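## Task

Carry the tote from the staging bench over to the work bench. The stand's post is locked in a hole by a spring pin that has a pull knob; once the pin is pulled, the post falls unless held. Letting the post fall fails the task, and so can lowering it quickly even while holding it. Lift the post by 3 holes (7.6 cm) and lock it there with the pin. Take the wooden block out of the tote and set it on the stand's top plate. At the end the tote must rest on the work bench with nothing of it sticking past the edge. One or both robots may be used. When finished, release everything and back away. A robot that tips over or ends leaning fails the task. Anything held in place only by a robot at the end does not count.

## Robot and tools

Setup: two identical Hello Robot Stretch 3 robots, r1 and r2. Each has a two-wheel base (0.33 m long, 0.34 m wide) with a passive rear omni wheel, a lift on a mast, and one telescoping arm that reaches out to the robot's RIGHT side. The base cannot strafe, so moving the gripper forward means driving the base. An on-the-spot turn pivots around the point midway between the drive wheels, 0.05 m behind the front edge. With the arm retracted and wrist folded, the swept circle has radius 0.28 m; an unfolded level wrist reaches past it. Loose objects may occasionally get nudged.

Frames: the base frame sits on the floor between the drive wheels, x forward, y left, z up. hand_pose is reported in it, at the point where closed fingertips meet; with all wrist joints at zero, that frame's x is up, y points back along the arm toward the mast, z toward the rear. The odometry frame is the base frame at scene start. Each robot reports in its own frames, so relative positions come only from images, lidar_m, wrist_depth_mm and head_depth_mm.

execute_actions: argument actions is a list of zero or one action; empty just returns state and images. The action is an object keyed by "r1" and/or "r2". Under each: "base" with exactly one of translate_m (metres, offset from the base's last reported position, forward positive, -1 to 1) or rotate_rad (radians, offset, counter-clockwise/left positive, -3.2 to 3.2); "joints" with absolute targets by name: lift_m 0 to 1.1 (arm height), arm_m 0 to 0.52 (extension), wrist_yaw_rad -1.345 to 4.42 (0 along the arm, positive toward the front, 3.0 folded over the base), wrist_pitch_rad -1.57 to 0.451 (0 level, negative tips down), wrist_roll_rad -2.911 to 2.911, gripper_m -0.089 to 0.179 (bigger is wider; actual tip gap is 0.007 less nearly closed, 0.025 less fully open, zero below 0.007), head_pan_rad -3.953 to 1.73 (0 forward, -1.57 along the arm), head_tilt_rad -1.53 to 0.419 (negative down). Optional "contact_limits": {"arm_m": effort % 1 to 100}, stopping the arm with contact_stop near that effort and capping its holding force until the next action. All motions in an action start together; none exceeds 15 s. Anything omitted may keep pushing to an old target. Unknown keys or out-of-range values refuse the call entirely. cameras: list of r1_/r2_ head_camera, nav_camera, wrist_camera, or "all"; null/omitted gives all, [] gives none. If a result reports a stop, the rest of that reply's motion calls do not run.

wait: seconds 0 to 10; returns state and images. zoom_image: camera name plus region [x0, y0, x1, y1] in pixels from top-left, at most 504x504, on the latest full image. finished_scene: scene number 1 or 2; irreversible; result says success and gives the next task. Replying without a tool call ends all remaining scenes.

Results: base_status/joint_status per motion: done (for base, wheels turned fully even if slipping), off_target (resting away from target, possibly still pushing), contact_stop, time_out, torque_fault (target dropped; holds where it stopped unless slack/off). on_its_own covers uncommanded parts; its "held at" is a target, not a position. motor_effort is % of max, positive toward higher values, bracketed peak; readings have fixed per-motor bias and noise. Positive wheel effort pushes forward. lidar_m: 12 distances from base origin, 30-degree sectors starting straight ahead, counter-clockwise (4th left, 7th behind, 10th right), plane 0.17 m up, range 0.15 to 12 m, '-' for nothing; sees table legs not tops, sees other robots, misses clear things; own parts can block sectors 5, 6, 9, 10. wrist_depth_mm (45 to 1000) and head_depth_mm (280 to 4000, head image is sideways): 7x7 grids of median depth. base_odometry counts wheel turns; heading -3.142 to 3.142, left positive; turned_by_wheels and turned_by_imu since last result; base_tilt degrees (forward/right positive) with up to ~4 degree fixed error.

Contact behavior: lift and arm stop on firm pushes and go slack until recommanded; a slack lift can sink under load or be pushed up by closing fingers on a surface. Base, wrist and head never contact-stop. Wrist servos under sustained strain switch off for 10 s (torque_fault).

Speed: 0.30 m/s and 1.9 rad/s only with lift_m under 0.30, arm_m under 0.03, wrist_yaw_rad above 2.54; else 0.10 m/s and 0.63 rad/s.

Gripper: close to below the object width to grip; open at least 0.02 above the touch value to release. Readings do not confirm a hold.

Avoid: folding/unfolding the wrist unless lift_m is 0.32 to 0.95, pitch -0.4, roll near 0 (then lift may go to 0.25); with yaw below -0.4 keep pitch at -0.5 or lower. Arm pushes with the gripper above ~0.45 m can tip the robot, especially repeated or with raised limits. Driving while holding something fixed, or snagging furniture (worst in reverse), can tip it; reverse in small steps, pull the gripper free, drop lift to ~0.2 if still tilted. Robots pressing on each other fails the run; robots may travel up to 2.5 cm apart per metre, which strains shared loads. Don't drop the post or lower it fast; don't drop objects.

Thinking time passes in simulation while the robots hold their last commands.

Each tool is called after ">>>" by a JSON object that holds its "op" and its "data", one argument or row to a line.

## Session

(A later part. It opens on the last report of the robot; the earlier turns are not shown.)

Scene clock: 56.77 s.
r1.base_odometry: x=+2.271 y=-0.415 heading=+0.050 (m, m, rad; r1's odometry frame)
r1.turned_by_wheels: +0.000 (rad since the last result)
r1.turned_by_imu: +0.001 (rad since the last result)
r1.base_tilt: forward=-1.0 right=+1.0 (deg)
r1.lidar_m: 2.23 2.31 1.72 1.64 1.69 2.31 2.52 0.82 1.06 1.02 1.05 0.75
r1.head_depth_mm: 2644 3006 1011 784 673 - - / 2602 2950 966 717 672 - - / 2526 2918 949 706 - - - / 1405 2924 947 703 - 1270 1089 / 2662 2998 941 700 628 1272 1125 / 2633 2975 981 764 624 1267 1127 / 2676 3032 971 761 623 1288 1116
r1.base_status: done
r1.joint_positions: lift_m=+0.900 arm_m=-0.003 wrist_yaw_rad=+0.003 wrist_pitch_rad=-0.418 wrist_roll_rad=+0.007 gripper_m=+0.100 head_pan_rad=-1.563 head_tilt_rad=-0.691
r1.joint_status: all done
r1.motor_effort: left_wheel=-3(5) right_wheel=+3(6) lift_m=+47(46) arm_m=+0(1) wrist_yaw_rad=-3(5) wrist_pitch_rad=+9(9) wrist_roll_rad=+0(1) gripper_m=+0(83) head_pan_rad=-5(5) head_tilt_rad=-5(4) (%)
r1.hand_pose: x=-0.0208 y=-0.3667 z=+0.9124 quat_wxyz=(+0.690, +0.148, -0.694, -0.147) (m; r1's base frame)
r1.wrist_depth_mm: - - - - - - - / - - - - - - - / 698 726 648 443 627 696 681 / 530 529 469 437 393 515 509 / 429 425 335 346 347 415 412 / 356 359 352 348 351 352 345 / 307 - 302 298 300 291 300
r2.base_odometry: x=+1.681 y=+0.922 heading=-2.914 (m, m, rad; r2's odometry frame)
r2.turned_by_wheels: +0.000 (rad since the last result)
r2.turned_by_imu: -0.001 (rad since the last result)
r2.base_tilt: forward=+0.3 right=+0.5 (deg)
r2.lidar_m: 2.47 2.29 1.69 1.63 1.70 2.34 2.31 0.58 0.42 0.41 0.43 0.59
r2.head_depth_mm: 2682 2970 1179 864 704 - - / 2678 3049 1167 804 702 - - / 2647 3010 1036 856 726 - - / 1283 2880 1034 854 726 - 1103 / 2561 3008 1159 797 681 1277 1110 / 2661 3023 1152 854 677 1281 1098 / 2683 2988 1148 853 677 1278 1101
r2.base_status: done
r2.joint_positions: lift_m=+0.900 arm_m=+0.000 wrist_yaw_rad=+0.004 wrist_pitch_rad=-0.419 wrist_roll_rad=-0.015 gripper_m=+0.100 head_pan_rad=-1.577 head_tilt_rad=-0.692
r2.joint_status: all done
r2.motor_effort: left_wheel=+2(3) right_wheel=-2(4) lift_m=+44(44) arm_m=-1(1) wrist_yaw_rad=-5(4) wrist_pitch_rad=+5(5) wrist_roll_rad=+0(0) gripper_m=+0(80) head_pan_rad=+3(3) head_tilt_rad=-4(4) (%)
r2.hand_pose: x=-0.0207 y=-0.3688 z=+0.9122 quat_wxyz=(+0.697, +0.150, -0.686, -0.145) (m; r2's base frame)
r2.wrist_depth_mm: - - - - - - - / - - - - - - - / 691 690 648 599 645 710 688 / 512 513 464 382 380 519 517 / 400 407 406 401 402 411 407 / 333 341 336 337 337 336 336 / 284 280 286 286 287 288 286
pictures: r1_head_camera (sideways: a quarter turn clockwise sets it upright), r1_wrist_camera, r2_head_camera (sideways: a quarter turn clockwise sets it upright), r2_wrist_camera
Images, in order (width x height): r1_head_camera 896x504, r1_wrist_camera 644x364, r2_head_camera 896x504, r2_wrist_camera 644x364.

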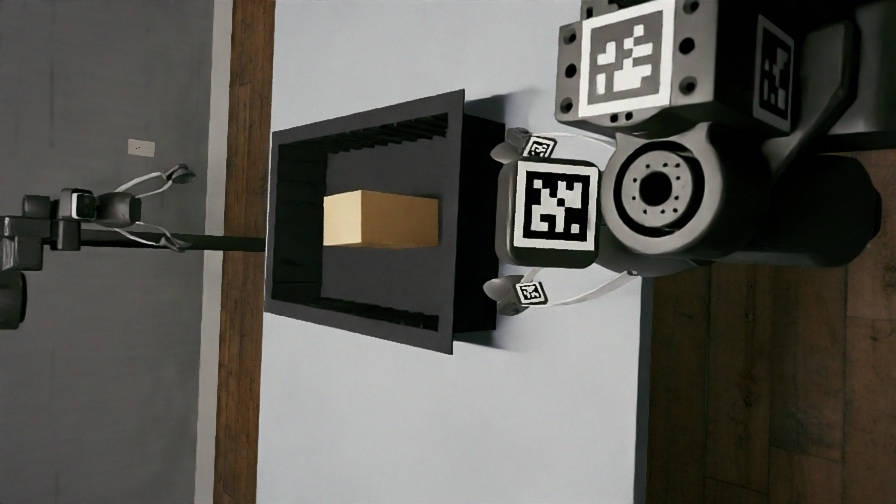

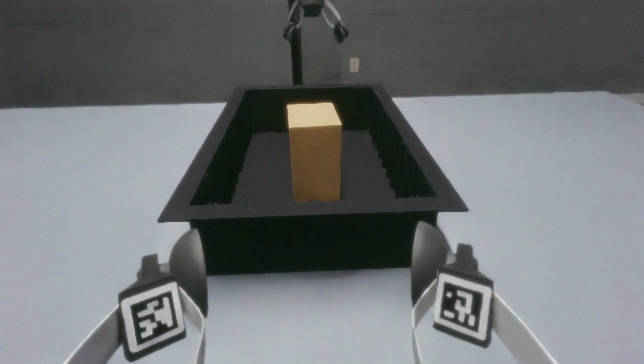

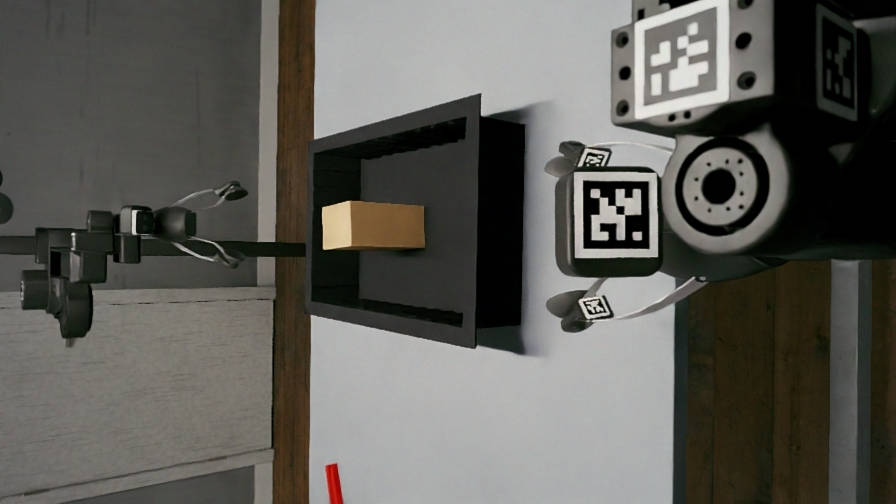

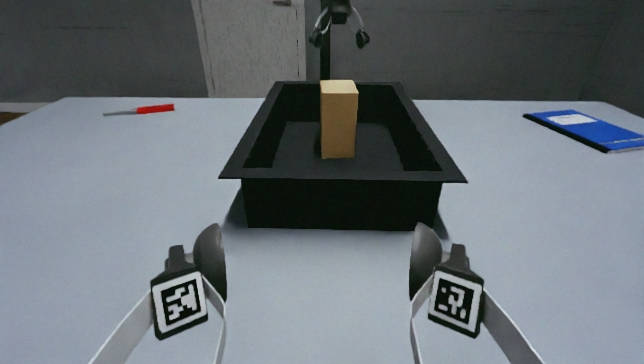

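>>> {"op": "execute_actions", "data": {
  "actions": [
    {"r1":{"joints":{"lift_m":1.08,"wrist_pitch_rad":-1.2,"wrist_roll_rad":1.57,"arm_m":0.1}},"r2":{"base":{"translate_m":-0.028},"joints":{"lift_m":1.08,"wrist_pitch_rad":-1.2,"wrist_roll_rad":1.57,"arm_m":0.1}}}
  ],
  "cameras": []
}}

>>> {"op": "execute_actions", "data": {
  "actions": [
    {"r1":{"joints":{"wrist_pitch_rad":-1.57,"arm_m":0.36}},"r2":{"joints":{"wrist_pitch_rad":-1.57,"arm_m":0.4}}}
  ],
  "cameras": ["r1_head_camera","r2_head_camera","r1_wrist_camera","r2_wrist_camera"]
}}

Scene clock: 65.53 s.
r1.base_odometry: x=+2.271 y=-0.415 heading=+0.050 (m, m, rad; r1's odometry frame)
r1.turned_by_wheels: +0.000 (rad since the last result)
r1.turned_by_imu: +0.001 (rad since the last result)
r1.base_tilt: forward=-1.0 right=+0.9 (deg)
r1.lidar_m: 2.23 2.31 1.72 1.64 1.69 2.32 2.53 0.82 1.06 1.02 1.05 0.75
r1.head_depth_mm: - - - 737 639 1298 1142 / - - - 711 636 1286 1134 / - - - 686 632 1282 1134 / 2563 2859 - 691 639 1268 1132 / 2667 2970 937 699 629 1269 1130 / 2665 2992 979 762 625 1272 1121 / 2657 2988 974 762 623 1296 1117
r1.base_status: not commanded
r1.joint_positions: lift_m=+1.080 arm_m=+0.100 wrist_yaw_rad=+0.002 wrist_pitch_rad=-1.201 wrist_roll_rad=+1.565 gripper_m=+0.100 head_pan_rad=-1.563 head_tilt_rad=-0.691
r1.joint_status: all done
r1.motor_effort: left_wheel=-3(4) right_wheel=+2(3) lift_m=+46(51) arm_m=+4(9) wrist_yaw_rad=-2(3) wrist_pitch_rad=+0(8) wrist_roll_rad=+1(3) gripper_m=+0(1) head_pan_rad=-4(5) head_tilt_rad=-5(5) (%)
r1.hand_pose: x=-0.0214 y=-0.3147 z=+0.9708 quat_wxyz=(+0.004, +0.003, -0.825, -0.565) (m; r1's base frame)
r1.wrist_depth_mm: 492 434 394 356 - 937 866 / 402 345 393 363 - 962 - / 505 461 403 370 - - - / 360 417 410 380 - - 912 / 522 487 417 387 - - 919 / 457 417 429 396 - - 945 / 602 - 449 403 - - 996
r2.base_odometry: x=+1.708 y=+0.928 heading=-2.914 (m, m, rad; r2's odometry frame)
r2.turned_by_wheels: +0.000 (rad since the last result)
r2.turned_by_imu: -0.001 (rad since the last result)
r2.base_tilt: forward=+0.4 right=+0.4 (deg)
r2.lidar_m: 2.50 2.29 1.69 1.63 1.70 2.34 2.29 0.58 0.43 0.41 0.43 0.59
r2.head_depth_mm: - - - - 685 1285 1181 / - - - 775 682 1281 1175 / - - - - 661 1297 1107 / 1321 1544 1634 - 680 1318 1113 / 2693 3020 1164 740 680 1280 1109 / 2645 2980 1157 852 679 1285 1097 / 2644 2983 1146 854 676 1276 1098
r2.base_status: done
r2.joint_positions: lift_m=+1.080 arm_m=+0.100 wrist_yaw_rad=+0.003 wrist_pitch_rad=-1.199 wrist_roll_rad=+1.566 gripper_m=+0.100 head_pan_rad=-1.577 head_tilt_rad=-0.692
r2.joint_status: all done
r2.motor_effort: left_wheel=+2(5) right_wheel=-2(5) lift_m=+44(47) arm_m=+4(5) wrist_yaw_rad=-4(4) wrist_pitch_rad=-1(6) wrist_roll_rad=+1(3) gripper_m=+1(0) head_pan_rad=+3(3) head_tilt_rad=-4(4) (%)
r2.hand_pose: x=-0.0213 y=-0.3150 z=+0.9708 quat_wxyz=(+0.003, +0.002, -0.825, -0.565) (m; r2's base frame)
r2.wrist_depth_mm: 517 446 396 359 - 920 852 / 454 435 406 370 - 974 833 / 545 474 413 382 - - - / 438 491 422 390 - - 885 / 555 496 430 405 - - 899 / 631 432 444 417 - - 930 / 661 553 468 430 - - 956
pictures: none
No camera images: the call's "cameras" was empty. Leave "cameras" out to get every camera's image.

Scene clock: 68.97 s.
r1.base_odometry: x=+2.271 y=-0.415 heading=+0.050 (m, m, rad; r1's odometry frame)
r1.turned_by_wheels: +0.000 (rad since the last result)
r1.turned_by_imu: +0.001 (rad since the last result)
r1.base_tilt: forward=-1.2 right=+1.0 (deg)
r1.lidar_m: 2.23 2.31 1.72 1.64 1.69 2.31 2.52 0.82 1.06 1.02 1.06 0.75
r1.head_depth_mm: 2652 2965 1010 784 640 1291 1142 / 2760 2953 968 717 636 1282 1134 / - 3010 952 704 633 1285 1133 / 2527 2900 946 698 630 1282 1136 / 2635 2941 941 701 629 1265 1124 / 2642 2945 977 760 626 1270 1120 / 2686 2953 970 756 621 1287 1119
r1.base_status: not commanded
r1.joint_positions: lift_m=+1.080 arm_m=+0.360 wrist_yaw_rad=+0.001 wrist_pitch_rad=-1.563 wrist_roll_rad=+1.565 gripper_m=+0.100 head_pan_rad=-1.563 head_tilt_rad=-0.691
r1.joint_status: all done
r1.motor_effort: left_wheel=-3(3) right_wheel=+3(3) lift_m=+47(46) arm_m=+4(5) wrist_yaw_rad=-1(3) wrist_pitch_rad=-4(4) wrist_roll_rad=+2(2) gripper_m=+1(0) head_pan_rad=-5(4) head_tilt_rad=-5(4) (%)
r1.hand_pose: x=-0.0216 y=-0.4822 z=+0.9621 quat_wxyz=(+0.003, +0.002, -0.709, -0.705) (m; r1's base frame)
r1.wrist_depth_mm: 251 253 250 338 335 - - / 335 337 337 338 345 - - / 344 344 346 350 347 - - / 232 297 351 359 354 - - / 235 271 361 364 364 - - / 360 363 363 372 373 - - / 305 - 298 378 385 - -
r2.base_odometry: x=+1.708 y=+0.928 heading=-2.914 (m, m, rad; r2's odometry frame)
r2.turned_by_wheels: +0.000 (rad since the last result)
r2.turned_by_imu: -0.001 (rad since the last result)
r2.base_tilt: forward=+0.3 right=+0.5 (deg)
r2.lidar_m: 2.49 2.29 1.69 1.63 1.70 2.34 2.29 0.58 0.43 0.41 0.43 0.59
r2.head_depth_mm: 2773 2957 1178 866 683 1285 1181 / 2639 2989 1174 832 683 1284 1173 / - 2960 1033 774 682 1286 1115 / 829 - 1025 724 684 1284 1110 / 2622 2992 1105 768 680 1286 1110 / 2684 2944 1150 853 676 1270 1101 / 2667 2979 1149 853 676 1273 1103
r2.base_status: not commanded
r2.joint_positions: lift_m=+1.080 arm_m=+0.400 wrist_yaw_rad=+0.002 wrist_pitch_rad=-1.562 wrist_roll_rad=+1.567 gripper_m=+0.100 head_pan_rad=-1.577 head_tilt_rad=-0.692
r2.joint_status: all done
r2.motor_effort: left_wheel=+2(1) right_wheel=-1(2) lift_m=+44(43) arm_m=+4(5) wrist_yaw_rad=-2(4) wrist_pitch_rad=-3(5) wrist_roll_rad=+1(2) gripper_m=+0(0) head_pan_rad=+3(3) head_tilt_rad=-4(4) (%)
r2.hand_pose: x=-0.0216 y=-0.5224 z=+0.9620 quat_wxyz=(+0.002, +0.002, -0.710, -0.704) (m; r2's base frame)
r2.wrist_depth_mm: 331 330 330 331 330 - - / 265 261 254 338 339 - - / 347 346 343 346 343 - - / 325 354 355 357 355 - - / 306 363 360 366 364 - - / 368 371 369 374 372 - - / 292 291 290 382 386 - -
pictures: r1_head_camera (sideways: a quarter turn clockwise sets it upright), r1_wrist_camera, r2_head_camera (sideways: a quarter turn clockwise sets it upright), r2_wrist_camera
Images, in order (width x height): r1_head_camera 896x504, r1_wrist_camera 644x364, r2_head_camera 896x504, r2_wrist_camera 644x364.

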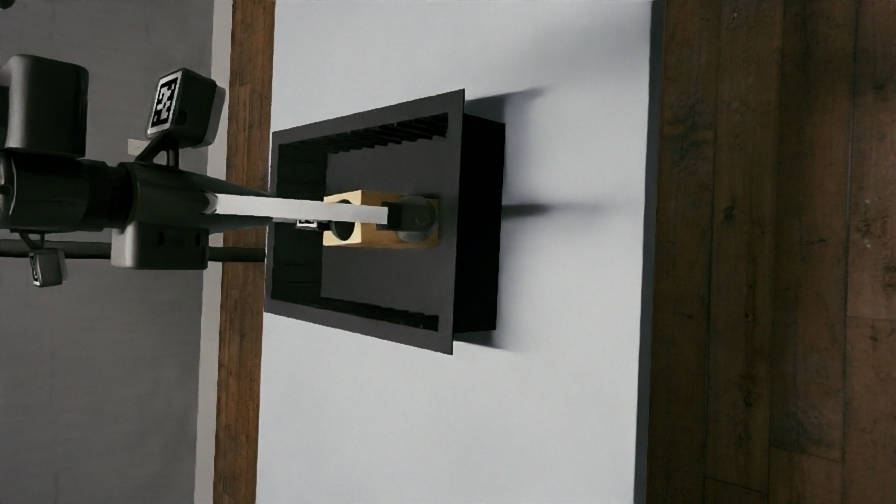

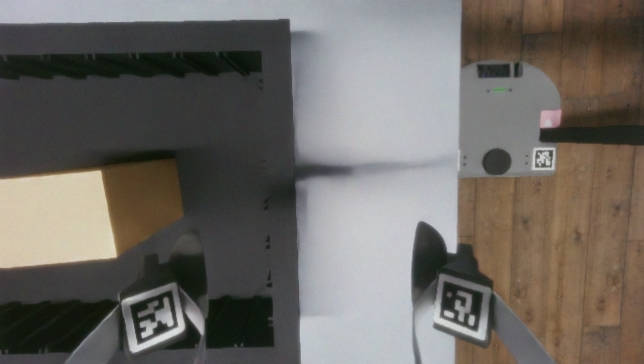

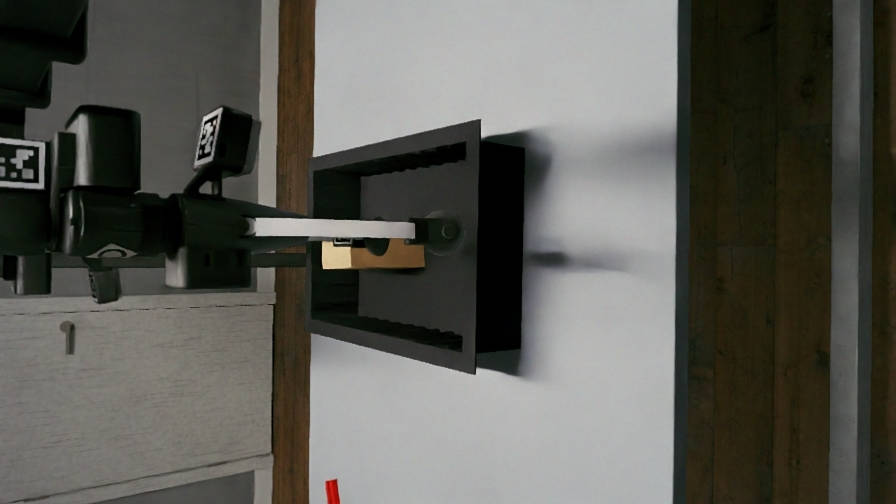

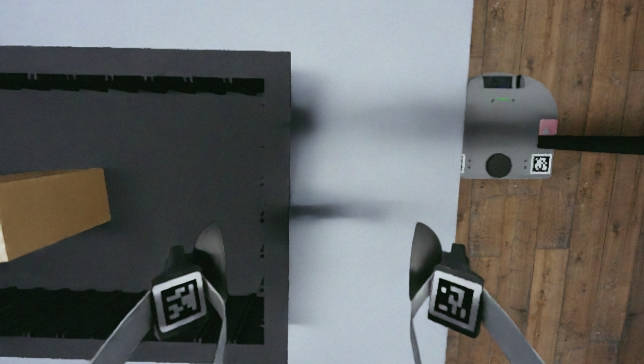

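>>> {"op": "execute_actions", "data": {
  "actions": [
    {"r1":{"joints":{"lift_m":1.0,"arm_m":0.388,"gripper_m":0.085}},"r2":{"joints":{"lift_m":1.0,"arm_m":0.44,"gripper_m":0.085}}}
  ],
  "cameras": ["r1_head_camera","r2_head_camera","r1_wrist_camera","r2_wrist_camera"]
}}

Scene clock: 75.30 s.
r1.base_odometry: x=+2.271 y=-0.415 heading=+0.050 (m, m, rad; r1's odometry frame)
r1.turned_by_wheels: +0.000 (rad since the last result)
r1.turned_by_imu: +0.001 (rad since the last result)
r1.base_tilt: forward=-1.1 right=+0.9 (deg)
r1.lidar_m: 2.22 2.31 1.72 1.64 1.68 2.31 2.53 0.82 1.06 1.02 1.05 0.75
r1.head_depth_mm: 2525 - 1009 786 638 1293 1146 / - 3050 934 717 637 1285 1137 / - - 937 705 633 1276 1135 / 767 2917 946 703 631 1273 1129 / 2661 2962 938 699 627 1277 1127 / 2662 2980 980 763 626 1262 1123 / 2613 2978 972 760 624 1295 1117
r1.base_status: not commanded
r1.joint_positions: lift_m=+1.000 arm_m=+0.388 wrist_yaw_rad=+0.001 wrist_pitch_rad=-1.564 wrist_roll_rad=+1.565 gripper_m=+0.085 head_pan_rad=-1.563 head_tilt_rad=-0.691
r1.joint_status: all done
r1.motor_effort: left_wheel=-3(2) right_wheel=+3(3) lift_m=+36(40) arm_m=+4(2) wrist_yaw_rad=-1(1) wrist_pitch_rad=-3(3) wrist_roll_rad=+2(2) gripper_m=+0(62) head_pan_rad=-5(5) head_tilt_rad=-5(4) (%)
r1.hand_pose: x=-0.0216 y=-0.5101 z=+0.8825 quat_wxyz=(+0.003, +0.002, -0.709, -0.705) (m; r1's base frame)
r1.wrist_depth_mm: 190 192 193 198 260 260 983 / 261 262 262 261 266 268 - / 264 268 268 268 271 270 - / 213 242 272 271 275 276 - / 159 217 280 230 282 285 - / 161 283 282 208 285 290 - / 290 288 286 209 294 297 -
r2.base_odometry: x=+1.708 y=+0.928 heading=-2.914 (m, m, rad; r2's odometry frame)
r2.turned_by_wheels: +0.000 (rad since the last result)
r2.turned_by_imu: -0.001 (rad since the last result)
r2.base_tilt: forward=+0.4 right=+0.7 (deg)
r2.lidar_m: 2.49 2.29 1.68 1.63 1.70 2.34 2.29 0.58 0.43 0.41 0.43 0.59
r2.head_depth_mm: 2656 - 1111 868 685 1288 1168 / 2626 3067 1165 836 682 1286 1179 / 2619 - 1020 778 683 1284 1104 / 772 1566 848 854 681 1286 1105 / 2637 2994 1099 770 678 1280 1109 / 2630 2975 1149 856 678 1276 1095 / 2675 3032 1143 851 677 1283 1100
r2.base_status: not commanded
r2.joint_positions: lift_m=+1.000 arm_m=+0.440 wrist_yaw_rad=+0.002 wrist_pitch_rad=-1.563 wrist_roll_rad=+1.567 gripper_m=+0.085 head_pan_rad=-1.577 head_tilt_rad=-0.692
r2.joint_status: all done
r2.motor_effort: left_wheel=+2(2) right_wheel=-2(1) lift_m=+25(36) arm_m=+4(4) wrist_yaw_rad=-2(2) wrist_pitch_rad=-2(3) wrist_roll_rad=+2(1) gripper_m=+0(61) head_pan_rad=+3(3) head_tilt_rad=-4(4) (%)
r2.hand_pose: x=-0.0216 y=-0.5623 z=+0.8826 quat_wxyz=(+0.002, +0.002, -0.710, -0.705) (m; r2's base frame)
r2.wrist_depth_mm: 174 174 173 173 255 254 966 / 261 257 255 212 261 261 986 / 267 267 265 264 267 267 - / 269 272 271 269 274 274 - / 243 279 277 276 280 280 - / 287 287 289 285 288 288 - / 287 289 290 282 297 298 -
pictures: r1_head_camera (sideways: a quarter turn clockwise sets it upright), r1_wrist_camera, r2_head_camera (sideways: a quarter turn clockwise sets it upright), r2_wrist_camera
Images, in order (width x height): r1_head_camera 896x504, r1_wrist_camera 644x364, r2_head_camera 896x504, r2_wrist_camera 644x364.

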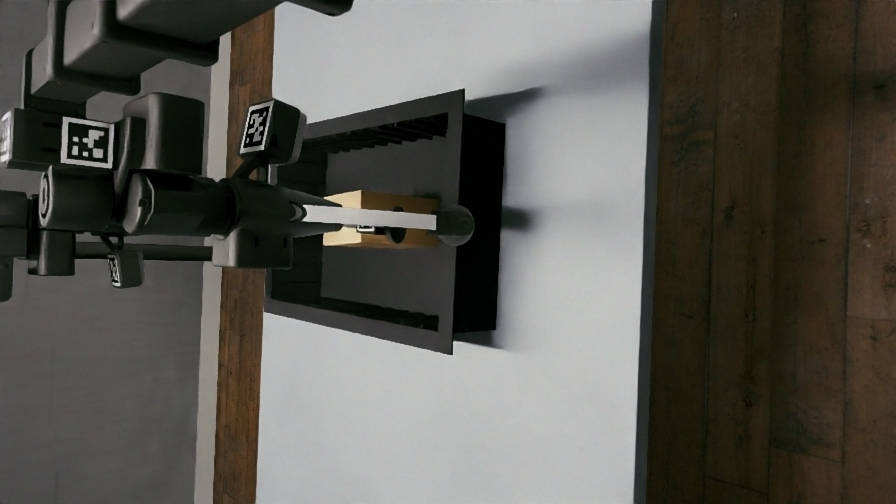

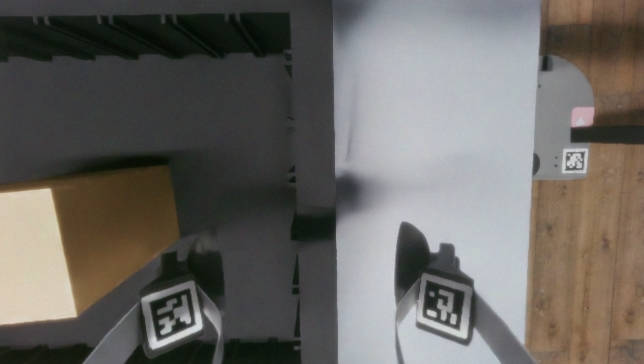

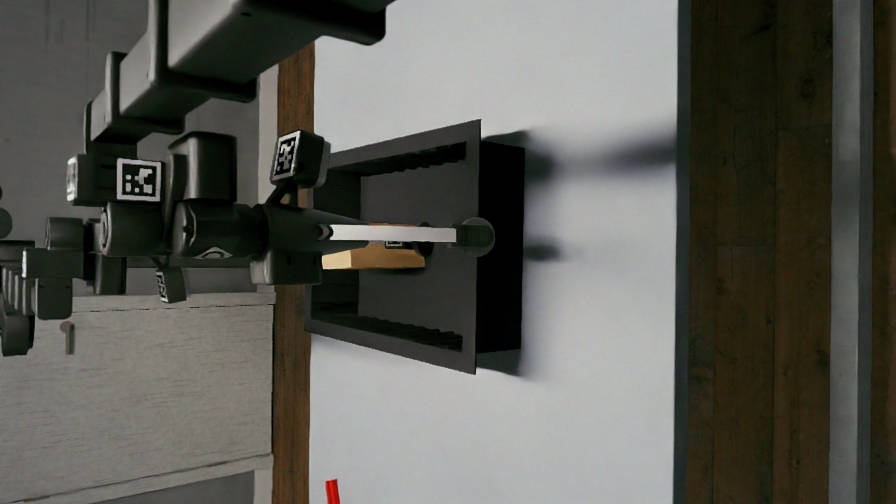

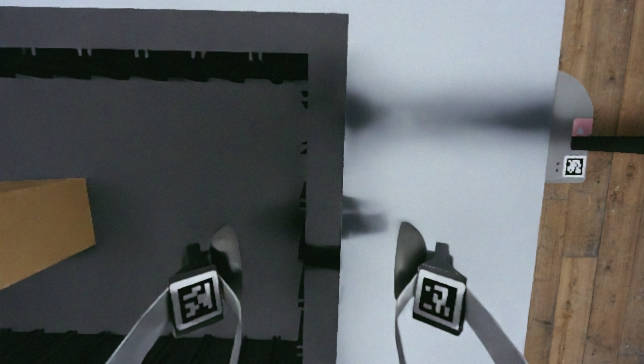

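>>> {"op": "execute_actions", "data": {
  "actions": [
    {"r1":{"joints":{"lift_m":0.925,"arm_m":0.395}},"r2":{"base":{"translate_m":0.01},"joints":{"lift_m":0.925,"arm_m":0.445}}}
  ],
  "cameras": ["r1_head_camera","r2_head_camera","r1_wrist_camera","r2_wrist_camera"]
}}

Scene clock: 81.30 s.
r1.base_odometry: x=+2.271 y=-0.415 heading=+0.050 (m, m, rad; r1's odometry frame)
r1.turned_by_wheels: +0.000 (rad since the last result)
r1.turned_by_imu: +0.001 (rad since the last result)
r1.base_tilt: forward=-1.1 right=+1.0 (deg)
r1.lidar_m: 2.23 2.31 1.72 1.64 1.69 2.31 2.53 0.82 1.06 1.02 1.05 0.75
r1.head_depth_mm: 2616 2934 - - 623 1290 1146 / 2621 - 933 716 636 1285 1136 / 2537 - 887 707 634 1279 1134 / 747 2811 934 703 630 1275 1134 / 2664 2973 936 699 627 1271 1129 / 2657 3047 975 763 625 1269 1123 / 2651 2995 977 757 623 1292 1113
r1.base_status: not commanded
r1.joint_positions: lift_m=+0.925 arm_m=+0.395 wrist_yaw_rad=+0.001 wrist_pitch_rad=-1.564 wrist_roll_rad=+1.565 gripper_m=+0.085 head_pan_rad=-1.563 head_tilt_rad=-0.691
r1.joint_status: all done
r1.motor_effort: left_wheel=-3(2) right_wheel=+3(3) lift_m=+36(34) arm_m=+4(2) wrist_yaw_rad=-1(1) wrist_pitch_rad=-3(3) wrist_roll_rad=+1(1) gripper_m=+0(0) head_pan_rad=-5(5) head_tilt_rad=-5(4) (%)
r1.hand_pose: x=-0.0216 y=-0.5170 z=+0.8075 quat_wxyz=(+0.003, +0.002, -0.709, -0.705) (m; r1's base frame)
r1.wrist_depth_mm: 185 186 186 105 190 190 190 / 190 190 190 108 193 194 195 / 194 193 194 110 198 198 198 / 195 196 197 112 201 202 202 / 149 199 201 115 204 206 208 / 147 190 205 118 211 210 212 / 183 211 211 120 214 215 216
r2.base_odometry: x=+1.699 y=+0.926 heading=-2.914 (m, m, rad; r2's odometry frame)
r2.turned_by_wheels: +0.000 (rad since the last result)
r2.turned_by_imu: -0.001 (rad since the last result)
r2.base_tilt: forward=+0.5 right=+0.4 (deg)
r2.lidar_m: 2.48 2.29 1.69 1.63 1.69 2.35 2.30 0.58 0.43 0.41 0.43 0.59
r2.head_depth_mm: 2665 3021 3218 - 662 1283 1165 / 2699 2904 - 804 685 1283 1185 / 2690 2938 995 818 682 1288 1110 / 1284 825 - 853 676 1289 1111 / 2542 2962 1104 769 679 1280 1107 / 2618 3008 1151 853 676 1283 1105 / 2636 2980 1149 853 676 1279 1097
r2.base_status: done
r2.joint_positions: lift_m=+0.925 arm_m=+0.445 wrist_yaw_rad=+0.002 wrist_pitch_rad=-1.563 wrist_roll_rad=+1.567 gripper_m=+0.085 head_pan_rad=-1.577 head_tilt_rad=-0.692
r2.joint_status: all done
r2.motor_effort: left_wheel=+2(4) right_wheel=-1(4) lift_m=+26(28) arm_m=+4(5) wrist_yaw_rad=-2(1) wrist_pitch_rad=-3(2) wrist_roll_rad=+2(1) gripper_m=+0(1) head_pan_rad=+3(2) head_tilt_rad=-4(5) (%)
r2.hand_pose: x=-0.0216 y=-0.5673 z=+0.8076 quat_wxyz=(+0.002, +0.002, -0.710, -0.705) (m; r2's base frame)
r2.wrist_depth_mm: 160 164 162 102 185 184 184 / 188 188 187 105 189 189 188 / 193 191 191 107 194 193 194 / 196 197 196 110 198 198 198 / 202 202 201 112 202 203 202 / 207 207 206 115 209 209 208 / 212 213 213 118 214 214 215
pictures: r1_head_camera (sideways: a quarter turn clockwise sets it upright), r1_wrist_camera, r2_head_camera (sideways: a quarter turn clockwise sets it upright), r2_wrist_camera
Images, in order (width x height): r1_head_camera 896x504, r1_wrist_camera 644x364, r2_head_camera 896x504, r2_wrist_camera 644x364.

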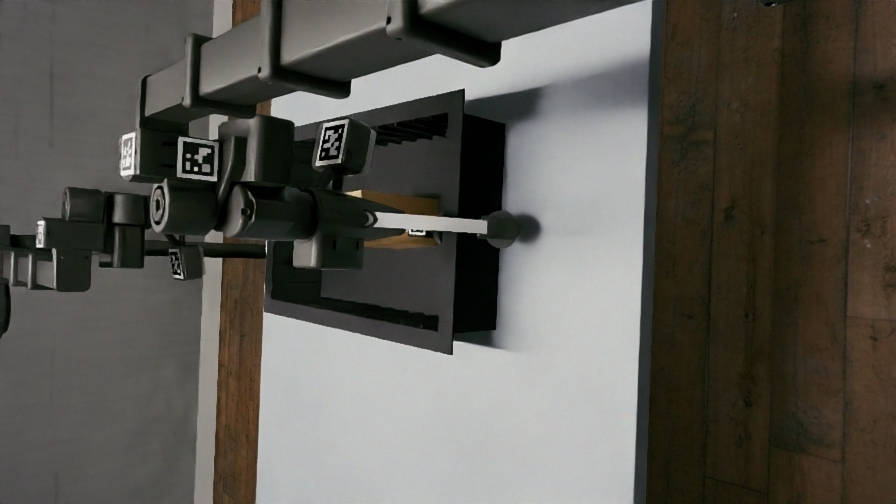

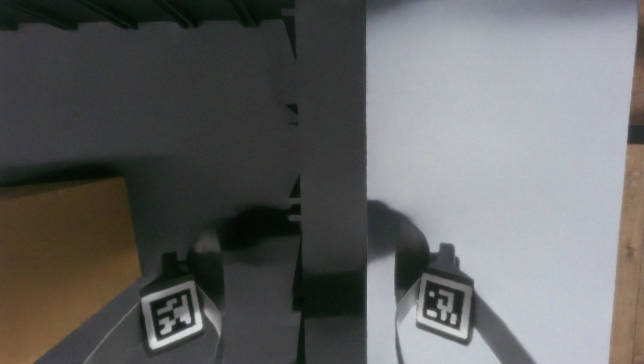

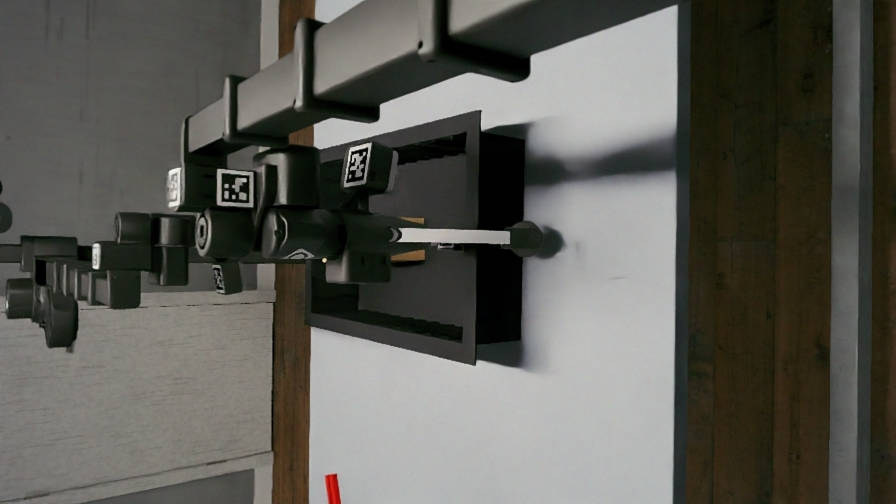

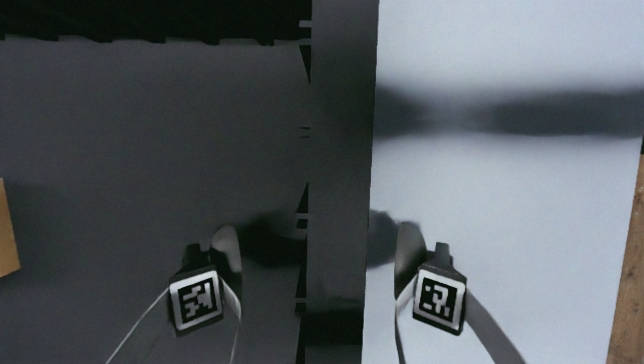

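>>> {"op": "execute_actions", "data": {
  "actions": [
    {"r1":{"joints":{"gripper_m":-0.04}},"r2":{"joints":{"gripper_m":-0.04}}}
  ],
  "cameras": ["r1_wrist_camera","r2_wrist_camera"]
}}

>>> {"op": "execute_actions", "data": {
  "actions": [
    {"r1":{"joints":{"lift_m":0.97}},"r2":{"joints":{"lift_m":0.97}}}
  ],
  "cameras": ["r1_head_camera","r2_head_camera","r1_wrist_camera","r2_wrist_camera"]
}}

Scene clock: 85.63 s.
r1.base_odometry: x=+2.271 y=-0.415 heading=+0.050 (m, m, rad; r1's odometry frame)
r1.turned_by_wheels: +0.000 (rad since the last result)
r1.turned_by_imu: +0.001 (rad since the last result)
r1.base_tilt: forward=-1.1 right=+1.0 (deg)
r1.lidar_m: 2.23 2.31 1.72 1.64 1.69 2.32 2.53 0.82 1.06 1.02 1.05 0.75
r1.head_depth_mm: 2620 2916 - - 622 1292 1138 / 2642 - 931 718 636 1287 1135 / 2521 - 889 708 633 1283 1137 / 744 2819 934 704 630 1270 1128 / 2614 2964 934 701 629 1275 1127 / 2680 2960 977 765 625 1258 1120 / 2637 2982 973 759 623 1291 1126
r1.base_status: not commanded
r1.joint_positions: lift_m=+0.925 arm_m=+0.395 wrist_yaw_rad=+0.001 wrist_pitch_rad=-1.589 wrist_roll_rad=+1.565 gripper_m=-0.039 head_pan_rad=-1.563 head_tilt_rad=-0.691
r1.joint_status: all done
r1.motor_effort: left_wheel=-3(2) right_wheel=+3(3) lift_m=+36(36) arm_m=+4(4) wrist_yaw_rad=-1(1) wrist_pitch_rad=+9(10) wrist_roll_rad=+1(1) gripper_m=-26(100) head_pan_rad=-5(5) head_tilt_rad=-5(5) (%)
r1.hand_pose: x=-0.0216 y=-0.5107 z=+0.8081 quat_wxyz=(+0.003, +0.002, -0.700, -0.714) (m; r1's base frame)
r1.wrist_depth_mm: 184 184 185 106 191 192 196 / 187 187 189 108 196 197 200 / 190 192 193 111 200 201 202 / 192 195 196 113 203 205 208 / 159 199 201 116 207 209 - / 156 204 205 118 213 214 - / 206 207 212 120 217 219 -
r2.base_odometry: x=+1.699 y=+0.926 heading=-2.914 (m, m, rad; r2's odometry frame)
r2.turned_by_wheels: +0.000 (rad since the last result)
r2.turned_by_imu: -0.001 (rad since the last result)
r2.base_tilt: forward=+0.2 right=+0.4 (deg)
r2.lidar_m: 2.48 2.29 1.68 1.63 1.69 2.34 2.30 0.58 0.43 0.41 0.43 0.59
r2.head_depth_mm: 2675 2993 3251 - 664 1279 1177 / 2706 2915 - 805 681 1293 1179 / 2715 2917 994 815 681 1285 1103 / 1277 826 - 855 682 1281 1101 / 2572 2961 1103 768 678 1278 1097 / 2675 3018 1142 850 676 1273 1102 / 2674 2941 1145 855 678 1273 1108
r2.base_status: not commanded
r2.joint_positions: lift_m=+0.925 arm_m=+0.445 wrist_yaw_rad=+0.002 wrist_pitch_rad=-1.581 wrist_roll_rad=+1.567 gripper_m=-0.038 head_pan_rad=-1.577 head_tilt_rad=-0.692
r2.joint_status: all done
r2.motor_effort: left_wheel=+2(2) right_wheel=-2(2) lift_m=+26(27) arm_m=+4(4) wrist_yaw_rad=-2(1) wrist_pitch_rad=+3(3) wrist_roll_rad=+1(2) gripper_m=-35(99) head_pan_rad=+3(3) head_tilt_rad=-4(4) (%)
r2.hand_pose: x=-0.0216 y=-0.5628 z=+0.8080 quat_wxyz=(+0.002, +0.002, -0.703, -0.711) (m; r2's base frame)
r2.wrist_depth_mm: 164 166 161 103 187 186 187 / 186 187 187 105 191 191 191 / 190 191 192 108 196 196 198 / 195 197 196 111 200 201 202 / 200 200 201 113 205 206 208 / 205 206 205 116 210 211 214 / 211 212 213 120 217 218 -
pictures: r1_wrist_camera, r2_wrist_camera
Images, in order (width x height): r1_wrist_camera 644x364, r2_wrist_camera 644x364.

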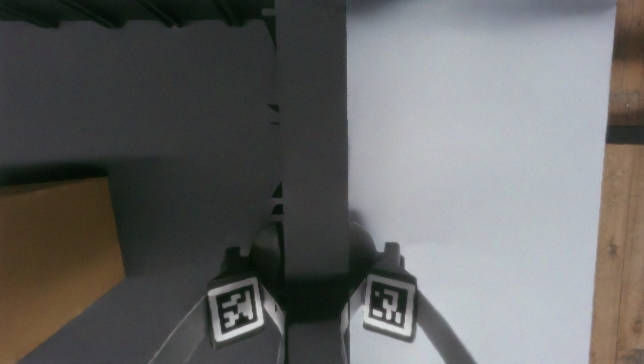

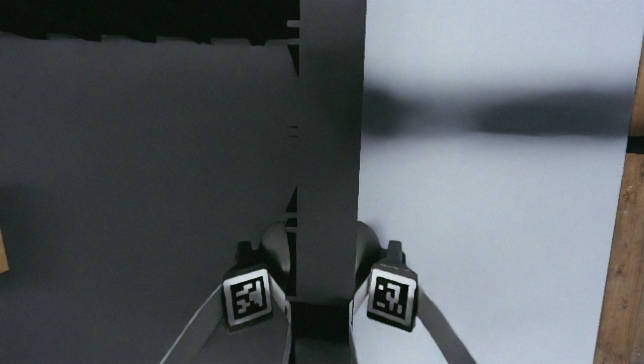

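Scene clock: 86.87 s.
r1.base_odometry: x=+2.271 y=-0.415 heading=+0.050 (m, m, rad; r1's odometry frame)
r1.turned_by_wheels: +0.000 (rad since the last result)
r1.turned_by_imu: +0.000 (rad since the last result)
r1.base_tilt: forward=-1.0 right=+0.9 (deg)
r1.lidar_m: 2.23 2.31 1.72 1.64 1.68 2.31 2.53 0.82 1.06 1.02 1.06 0.75
r1.head_depth_mm: 2553 - 968 761 640 1285 1147 / 2547 2961 931 713 637 1280 1131 / 2510 - 867 687 633 1274 1128 / 710 2889 863 690 630 1267 1129 / 2623 2977 906 700 629 1270 1131 / 2655 2974 982 763 624 1258 1121 / 2694 2969 978 758 623 1288 1116
r1.base_status: not commanded
r1.joint_positions: lift_m=+0.970 arm_m=+0.395 wrist_yaw_rad=+0.001 wrist_pitch_rad=-1.581 wrist_roll_rad=+1.565 gripper_m=-0.036 head_pan_rad=-1.563 head_tilt_rad=-0.691
r1.joint_status: all done
r1.motor_effort: left_wheel=-2(3) right_wheel=+2(3) lift_m=+51(53) arm_m=+4(4) wrist_yaw_rad=-1(1) wrist_pitch_rad=+5(9) wrist_roll_rad=+2(2) gripper_m=-20(26) head_pan_rad=-4(5) head_tilt_rad=-4(3) (%)
r1.hand_pose: x=-0.0216 y=-0.5127 z=+0.8524 quat_wxyz=(+0.003, +0.002, -0.703, -0.711) (m; r1's base frame)
r1.wrist_depth_mm: 196 199 201 124 232 235 959 / 201 204 207 127 237 238 - / 205 208 212 130 244 243 - / 176 212 215 133 248 250 - / 154 214 222 136 252 254 - / 149 223 224 139 257 260 - / 226 229 234 143 263 267 -
r2.base_odometry: x=+1.699 y=+0.926 heading=-2.914 (m, m, rad; r2's odometry frame)
r2.turned_by_wheels: +0.000 (rad since the last result)
r2.turned_by_imu: +0.000 (rad since the last result)
r2.base_tilt: forward=+0.3 right=+0.3 (deg)
r2.lidar_m: 2.48 2.29 1.69 1.63 1.70 2.34 2.29 0.58 0.43 0.41 0.43 0.59
r2.head_depth_mm: 2621 2971 - 802 685 1297 1182 / 2665 - 1113 803 681 1289 1171 / 2676 - 998 724 682 1284 1104 / 808 875 - 771 681 1292 1104 / 2552 2977 1017 741 680 1287 1103 / 2651 2996 1154 852 678 1274 1105 / 2642 2997 1147 851 677 1274 1105
r2.base_status: not commanded
r2.joint_positions: lift_m=+0.970 arm_m=+0.445 wrist_yaw_rad=+0.002 wrist_pitch_rad=-1.576 wrist_roll_rad=+1.567 gripper_m=-0.032 head_pan_rad=-1.577 head_tilt_rad=-0.692
r2.joint_status: all done
r2.on_its_own: gripper_m is held at -0.033, not at your -0.040, by its stall guard, which is still easing
r2.motor_effort: left_wheel=+2(2) right_wheel=-2(2) lift_m=+47(48) arm_m=+4(4) wrist_yaw_rad=-1(1) wrist_pitch_rad=+1(4) wrist_roll_rad=+2(2) gripper_m=-27(34) head_pan_rad=+3(3) head_tilt_rad=-4(3) (%)
r2.hand_pose: x=-0.0216 y=-0.5640 z=+0.8522 quat_wxyz=(+0.002, +0.002, -0.705, -0.709) (m; r2's base frame)
r2.wrist_depth_mm: 161 162 160 114 228 228 951 / 202 201 200 117 233 234 971 / 207 205 204 119 238 238 998 / 211 210 209 122 243 245 - / 216 215 213 124 250 251 - / 221 219 217 126 258 257 - / 226 225 225 130 263 263 -
pictures: r1_head_camera (sideways: a quarter turn clockwise sets it upright), r1_wrist_camera, r2_head_camera (sideways: a quarter turn clockwise sets it upright), r2_wrist_camera
Images, in order (width x height): r1_head_camera 896x504, r1_wrist_camera 644x364, r2_head_camera 896x504, r2_wrist_camera 644x364.

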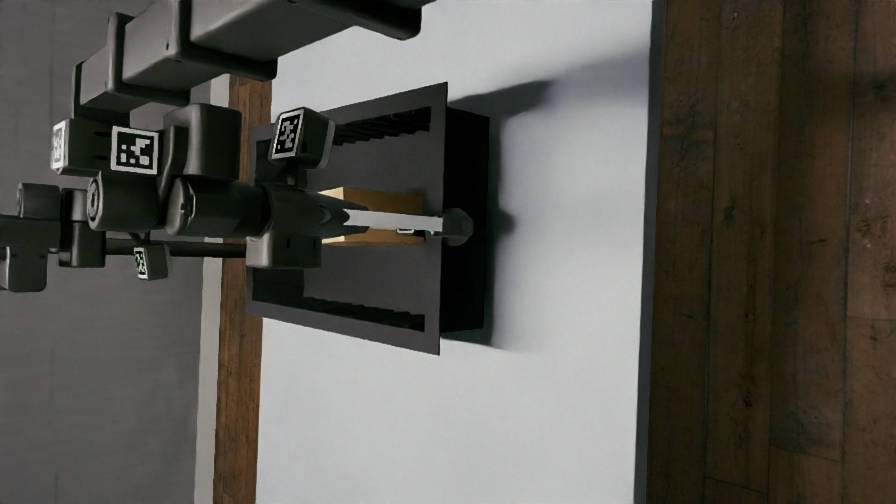

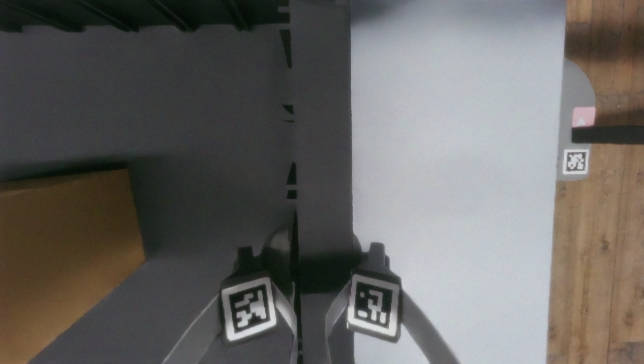

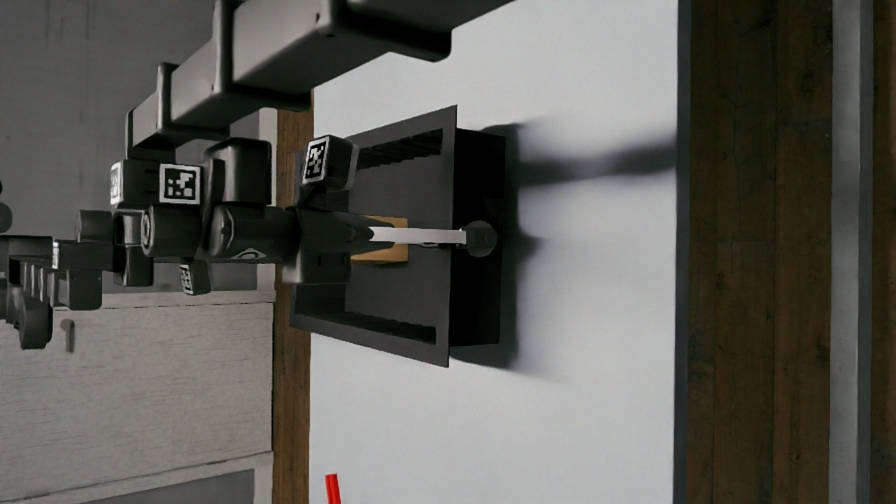

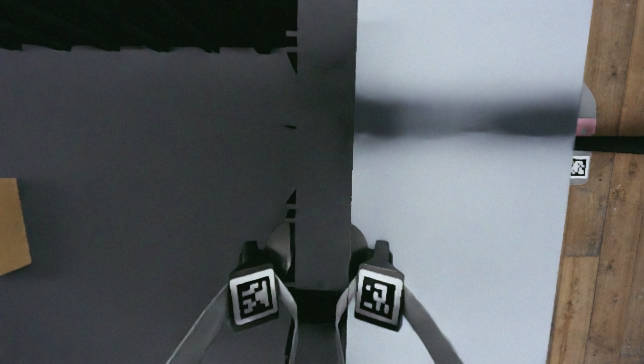

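>>> {"op": "execute_actions", "data": {
  "actions": [
    {"r1":{"base":{"translate_m":-0.5},"joints":{"lift_m":1.04}},"r2":{"base":{"translate_m":0.5},"joints":{"lift_m":1.04}}}
  ],
  "cameras": ["r1_wrist_camera","r2_wrist_camera"]
}}

Scene clock: 97.23 s.
r1.base_odometry: x=+1.772 y=-0.440 heading=+0.050 (m, m, rad; r1's odometry frame)
r1.turned_by_wheels: +0.000 (rad since the last result)
r1.turned_by_imu: +0.007 (rad since the last result)
r1.base_tilt: forward=-1.0 right=+0.9 (deg)
r1.lidar_m: 2.73 2.35 1.71 1.63 1.68 2.32 2.03 2.24 0.44 1.03 1.06 1.21
r1.head_depth_mm: - 2966 2505 781 638 1230 1137 / - 2943 738 732 637 903 1090 / - - 777 708 633 1276 1130 / 2524 1457 774 706 632 1297 1130 / 2612 2901 745 722 627 1303 1122 / 2639 2981 978 762 626 1294 1122 / 2646 2989 970 760 622 1289 1119
r1.base_status: done
r1.joint_positions: lift_m=+1.040 arm_m=+0.395 wrist_yaw_rad=+0.001 wrist_pitch_rad=-1.565 wrist_roll_rad=+1.565 gripper_m=-0.036 head_pan_rad=-1.563 head_tilt_rad=-0.691
r1.joint_status: all done
r1.motor_effort: left_wheel=-1(7) right_wheel=+2(3) lift_m=+52(53) arm_m=+4(4) wrist_yaw_rad=-2(1) wrist_pitch_rad=-3(5) wrist_roll_rad=+2(2) gripper_m=-20(20) head_pan_rad=-4(4) head_tilt_rad=-3(5) (%)
r1.hand_pose: x=-0.0216 y=-0.5167 z=+0.9220 quat_wxyz=(+0.003, +0.002, -0.709, -0.705) (m; r1's base frame)
r1.wrist_depth_mm: 200 200 203 124 299 300 - / 204 206 207 127 304 304 - / 207 210 211 131 308 311 - / 171 212 217 133 315 322 - / 155 216 222 136 319 - - / 151 226 226 138 331 - - / 230 231 236 144 338 - -
r2.base_odometry: x=+1.211 y=+0.813 heading=-2.914 (m, m, rad; r2's odometry frame)
r2.turned_by_wheels: +0.000 (rad since the last result)
r2.turned_by_imu: -0.005 (rad since the last result)
r2.base_tilt: forward=+0.2 right=+0.5 (deg)
r2.lidar_m: 1.99 2.28 1.69 1.62 1.69 2.33 2.80 0.59 0.43 0.41 0.43 2.22
r2.head_depth_mm: 2605 3109 1170 866 684 1294 1108 / 2577 3065 1109 829 685 1318 1109 / - 3021 908 680 682 1313 1102 / 737 - 843 772 681 1321 1105 / 2655 2957 852 771 679 1309 1125 / 2666 2984 2851 854 676 734 1023 / 2672 2994 2827 2105 695 1273 1166
r2.base_status: done
r2.joint_positions: lift_m=+1.040 arm_m=+0.445 wrist_yaw_rad=+0.002 wrist_pitch_rad=-1.559 wrist_roll_rad=+1.567 gripper_m=-0.017 head_pan_rad=-1.577 head_tilt_rad=-0.692
r2.joint_status: all done
r2.on_its_own: gripper_m is held at -0.017, not at your -0.040, by its stall guard, which is not easing now
r2.motor_effort: left_wheel=+2(5) right_wheel=-2(3) lift_m=+47(48) arm_m=+4(4) wrist_yaw_rad=-2(2) wrist_pitch_rad=-4(4) wrist_roll_rad=+2(2) gripper_m=-21(21) head_pan_rad=+3(3) head_tilt_rad=-4(4) (%)
r2.hand_pose: x=-0.0216 y=-0.5682 z=+0.9218 quat_wxyz=(+0.002, +0.002, -0.711, -0.703) (m; r2's base frame)
r2.wrist_depth_mm: 162 162 159 114 293 289 - / 206 203 202 117 297 297 - / 209 208 206 119 307 304 - / 214 212 210 122 313 313 - / 219 218 213 124 321 323 - / 224 222 219 127 327 332 - / 230 227 224 131 340 - -
pictures: r1_wrist_camera, r2_wrist_camera
Images, in order (width x height): r1_wrist_camera 644x364, r2_wrist_camera 644x364.

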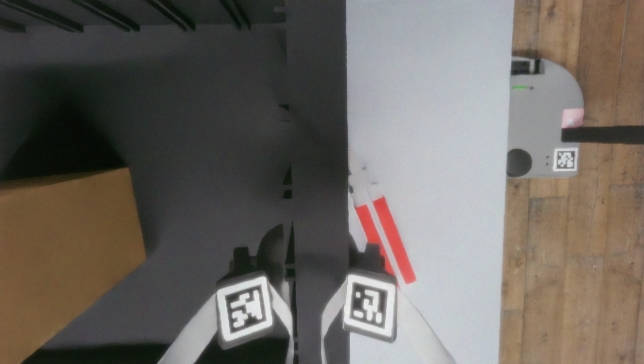

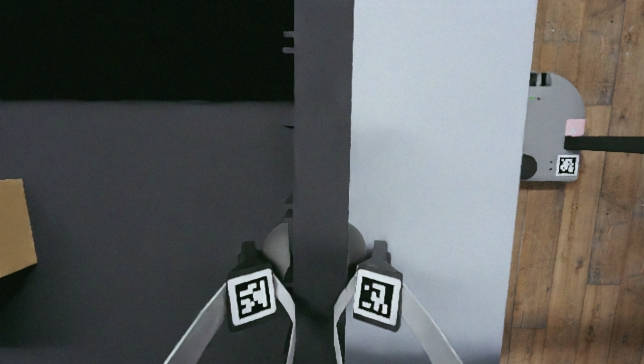

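>>> {"op": "execute_actions", "data": {
  "actions": [
    {"r1":{"base":{"translate_m":-0.8}},"r2":{"base":{"translate_m":0.8}}}
  ],
  "cameras": ["r1_wrist_camera"]
}}

Scene clock: 109.70 s.
r1.base_odometry: x=+0.973 y=-0.480 heading=+0.050 (m, m, rad; r1's odometry frame)
r1.turned_by_wheels: +0.000 (rad since the last result)
r1.turned_by_imu: +0.011 (rad since the last result)
r1.base_tilt: forward=-1.0 right=+1.0 (deg)
r1.lidar_m: 1.98 2.33 1.68 1.62 1.70 2.32 2.65 1.26 3.21 1.46 1.15 0.65
r1.head_depth_mm: - 2949 2466 1911 1566 1325 1134 / - 2896 735 1797 1548 1311 1137 / - - 763 1722 1541 1300 1138 / 2515 2162 773 1713 1544 1302 1123 / 2641 2930 743 1764 1547 1294 1126 / 2645 2967 2375 1863 1525 1294 1117 / 2660 2946 2389 1743 1523 1289 1121
r1.base_status: done
r1.joint_positions: lift_m=+1.040 arm_m=+0.395 wrist_yaw_rad=+0.001 wrist_pitch_rad=-1.552 wrist_roll_rad=+1.565 gripper_m=-0.036 head_pan_rad=-1.563 head_tilt_rad=-0.691
r1.joint_status: not commanded
r1.motor_effort: left_wheel=-2(6) right_wheel=+2(3) lift_m=+51(51) arm_m=+2(4) wrist_yaw_rad=-1(1) wrist_pitch_rad=-9(9) wrist_roll_rad=+2(2) gripper_m=-21(21) head_pan_rad=-5(4) head_tilt_rad=-4(5) (%)
r1.hand_pose: x=-0.0216 y=-0.5202 z=+0.9217 quat_wxyz=(+0.003, +0.002, -0.713, -0.701) (m; r1's base frame)
r1.wrist_depth_mm: 201 202 202 125 - - - / 207 207 208 128 - - - / 211 212 212 130 - - - / 172 215 219 133 - - - / 156 217 224 137 - - - / 154 227 228 139 - - - / 232 232 237 144 - - -
r2.base_odometry: x=+0.432 y=+0.632 heading=-2.914 (m, m, rad; r2's odometry frame)
r2.turned_by_wheels: +0.000 (rad since the last result)
r2.turned_by_imu: -0.008 (rad since the last result)
r2.base_tilt: forward=+0.3 right=+0.4 (deg)
r2.lidar_m: 1.64 2.30 1.68 1.62 1.68 2.31 1.64 0.72 1.21 1.46 3.26 1.22
r2.head_depth_mm: 2584 3048 2857 2122 1588 1387 1179 / 2549 3031 2705 2037 1682 1385 1175 / - - 906 685 1666 1372 1179 / 761 - 842 1729 1665 1383 1169 / 2652 2934 850 1734 1659 1378 1166 / 2709 3047 2825 2095 1653 1383 1172 / 2677 3014 2834 2105 1646 1372 1176
r2.base_status: done
r2.joint_positions: lift_m=+1.040 arm_m=+0.445 wrist_yaw_rad=+0.002 wrist_pitch_rad=-1.546 wrist_roll_rad=+1.567 gripper_m=-0.017 head_pan_rad=-1.577 head_tilt_rad=-0.692
r2.joint_status: not commanded
r2.on_its_own: gripper_m is held at -0.017, not at your -0.040, by its stall guard, which is not easing now
r2.motor_effort: left_wheel=+2(5) right_wheel=-3(4) lift_m=+46(47) arm_m=+3(4) wrist_yaw_rad=-2(2) wrist_pitch_rad=-8(7) wrist_roll_rad=+2(2) gripper_m=-22(23) head_pan_rad=+3(3) head_tilt_rad=-4(5) (%)
r2.hand_pose: x=-0.0216 y=-0.5716 z=+0.9216 quat_wxyz=(+0.002, +0.002, -0.715, -0.699) (m; r2's base frame)
r2.wrist_depth_mm: 160 149 159 114 - 998 - / 207 205 202 117 - - - / 212 209 207 119 - - - / 217 214 210 122 - - - / 220 218 216 124 - - - / 227 224 220 127 - - - / 232 230 226 131 - - -
pictures: r1_wrist_camera
Images, in order (width x height): r1_wrist_camera 644x364.

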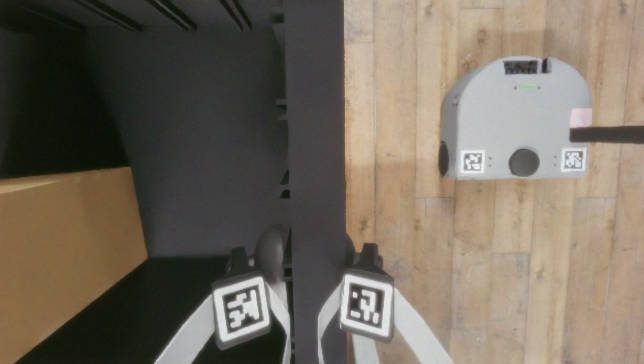

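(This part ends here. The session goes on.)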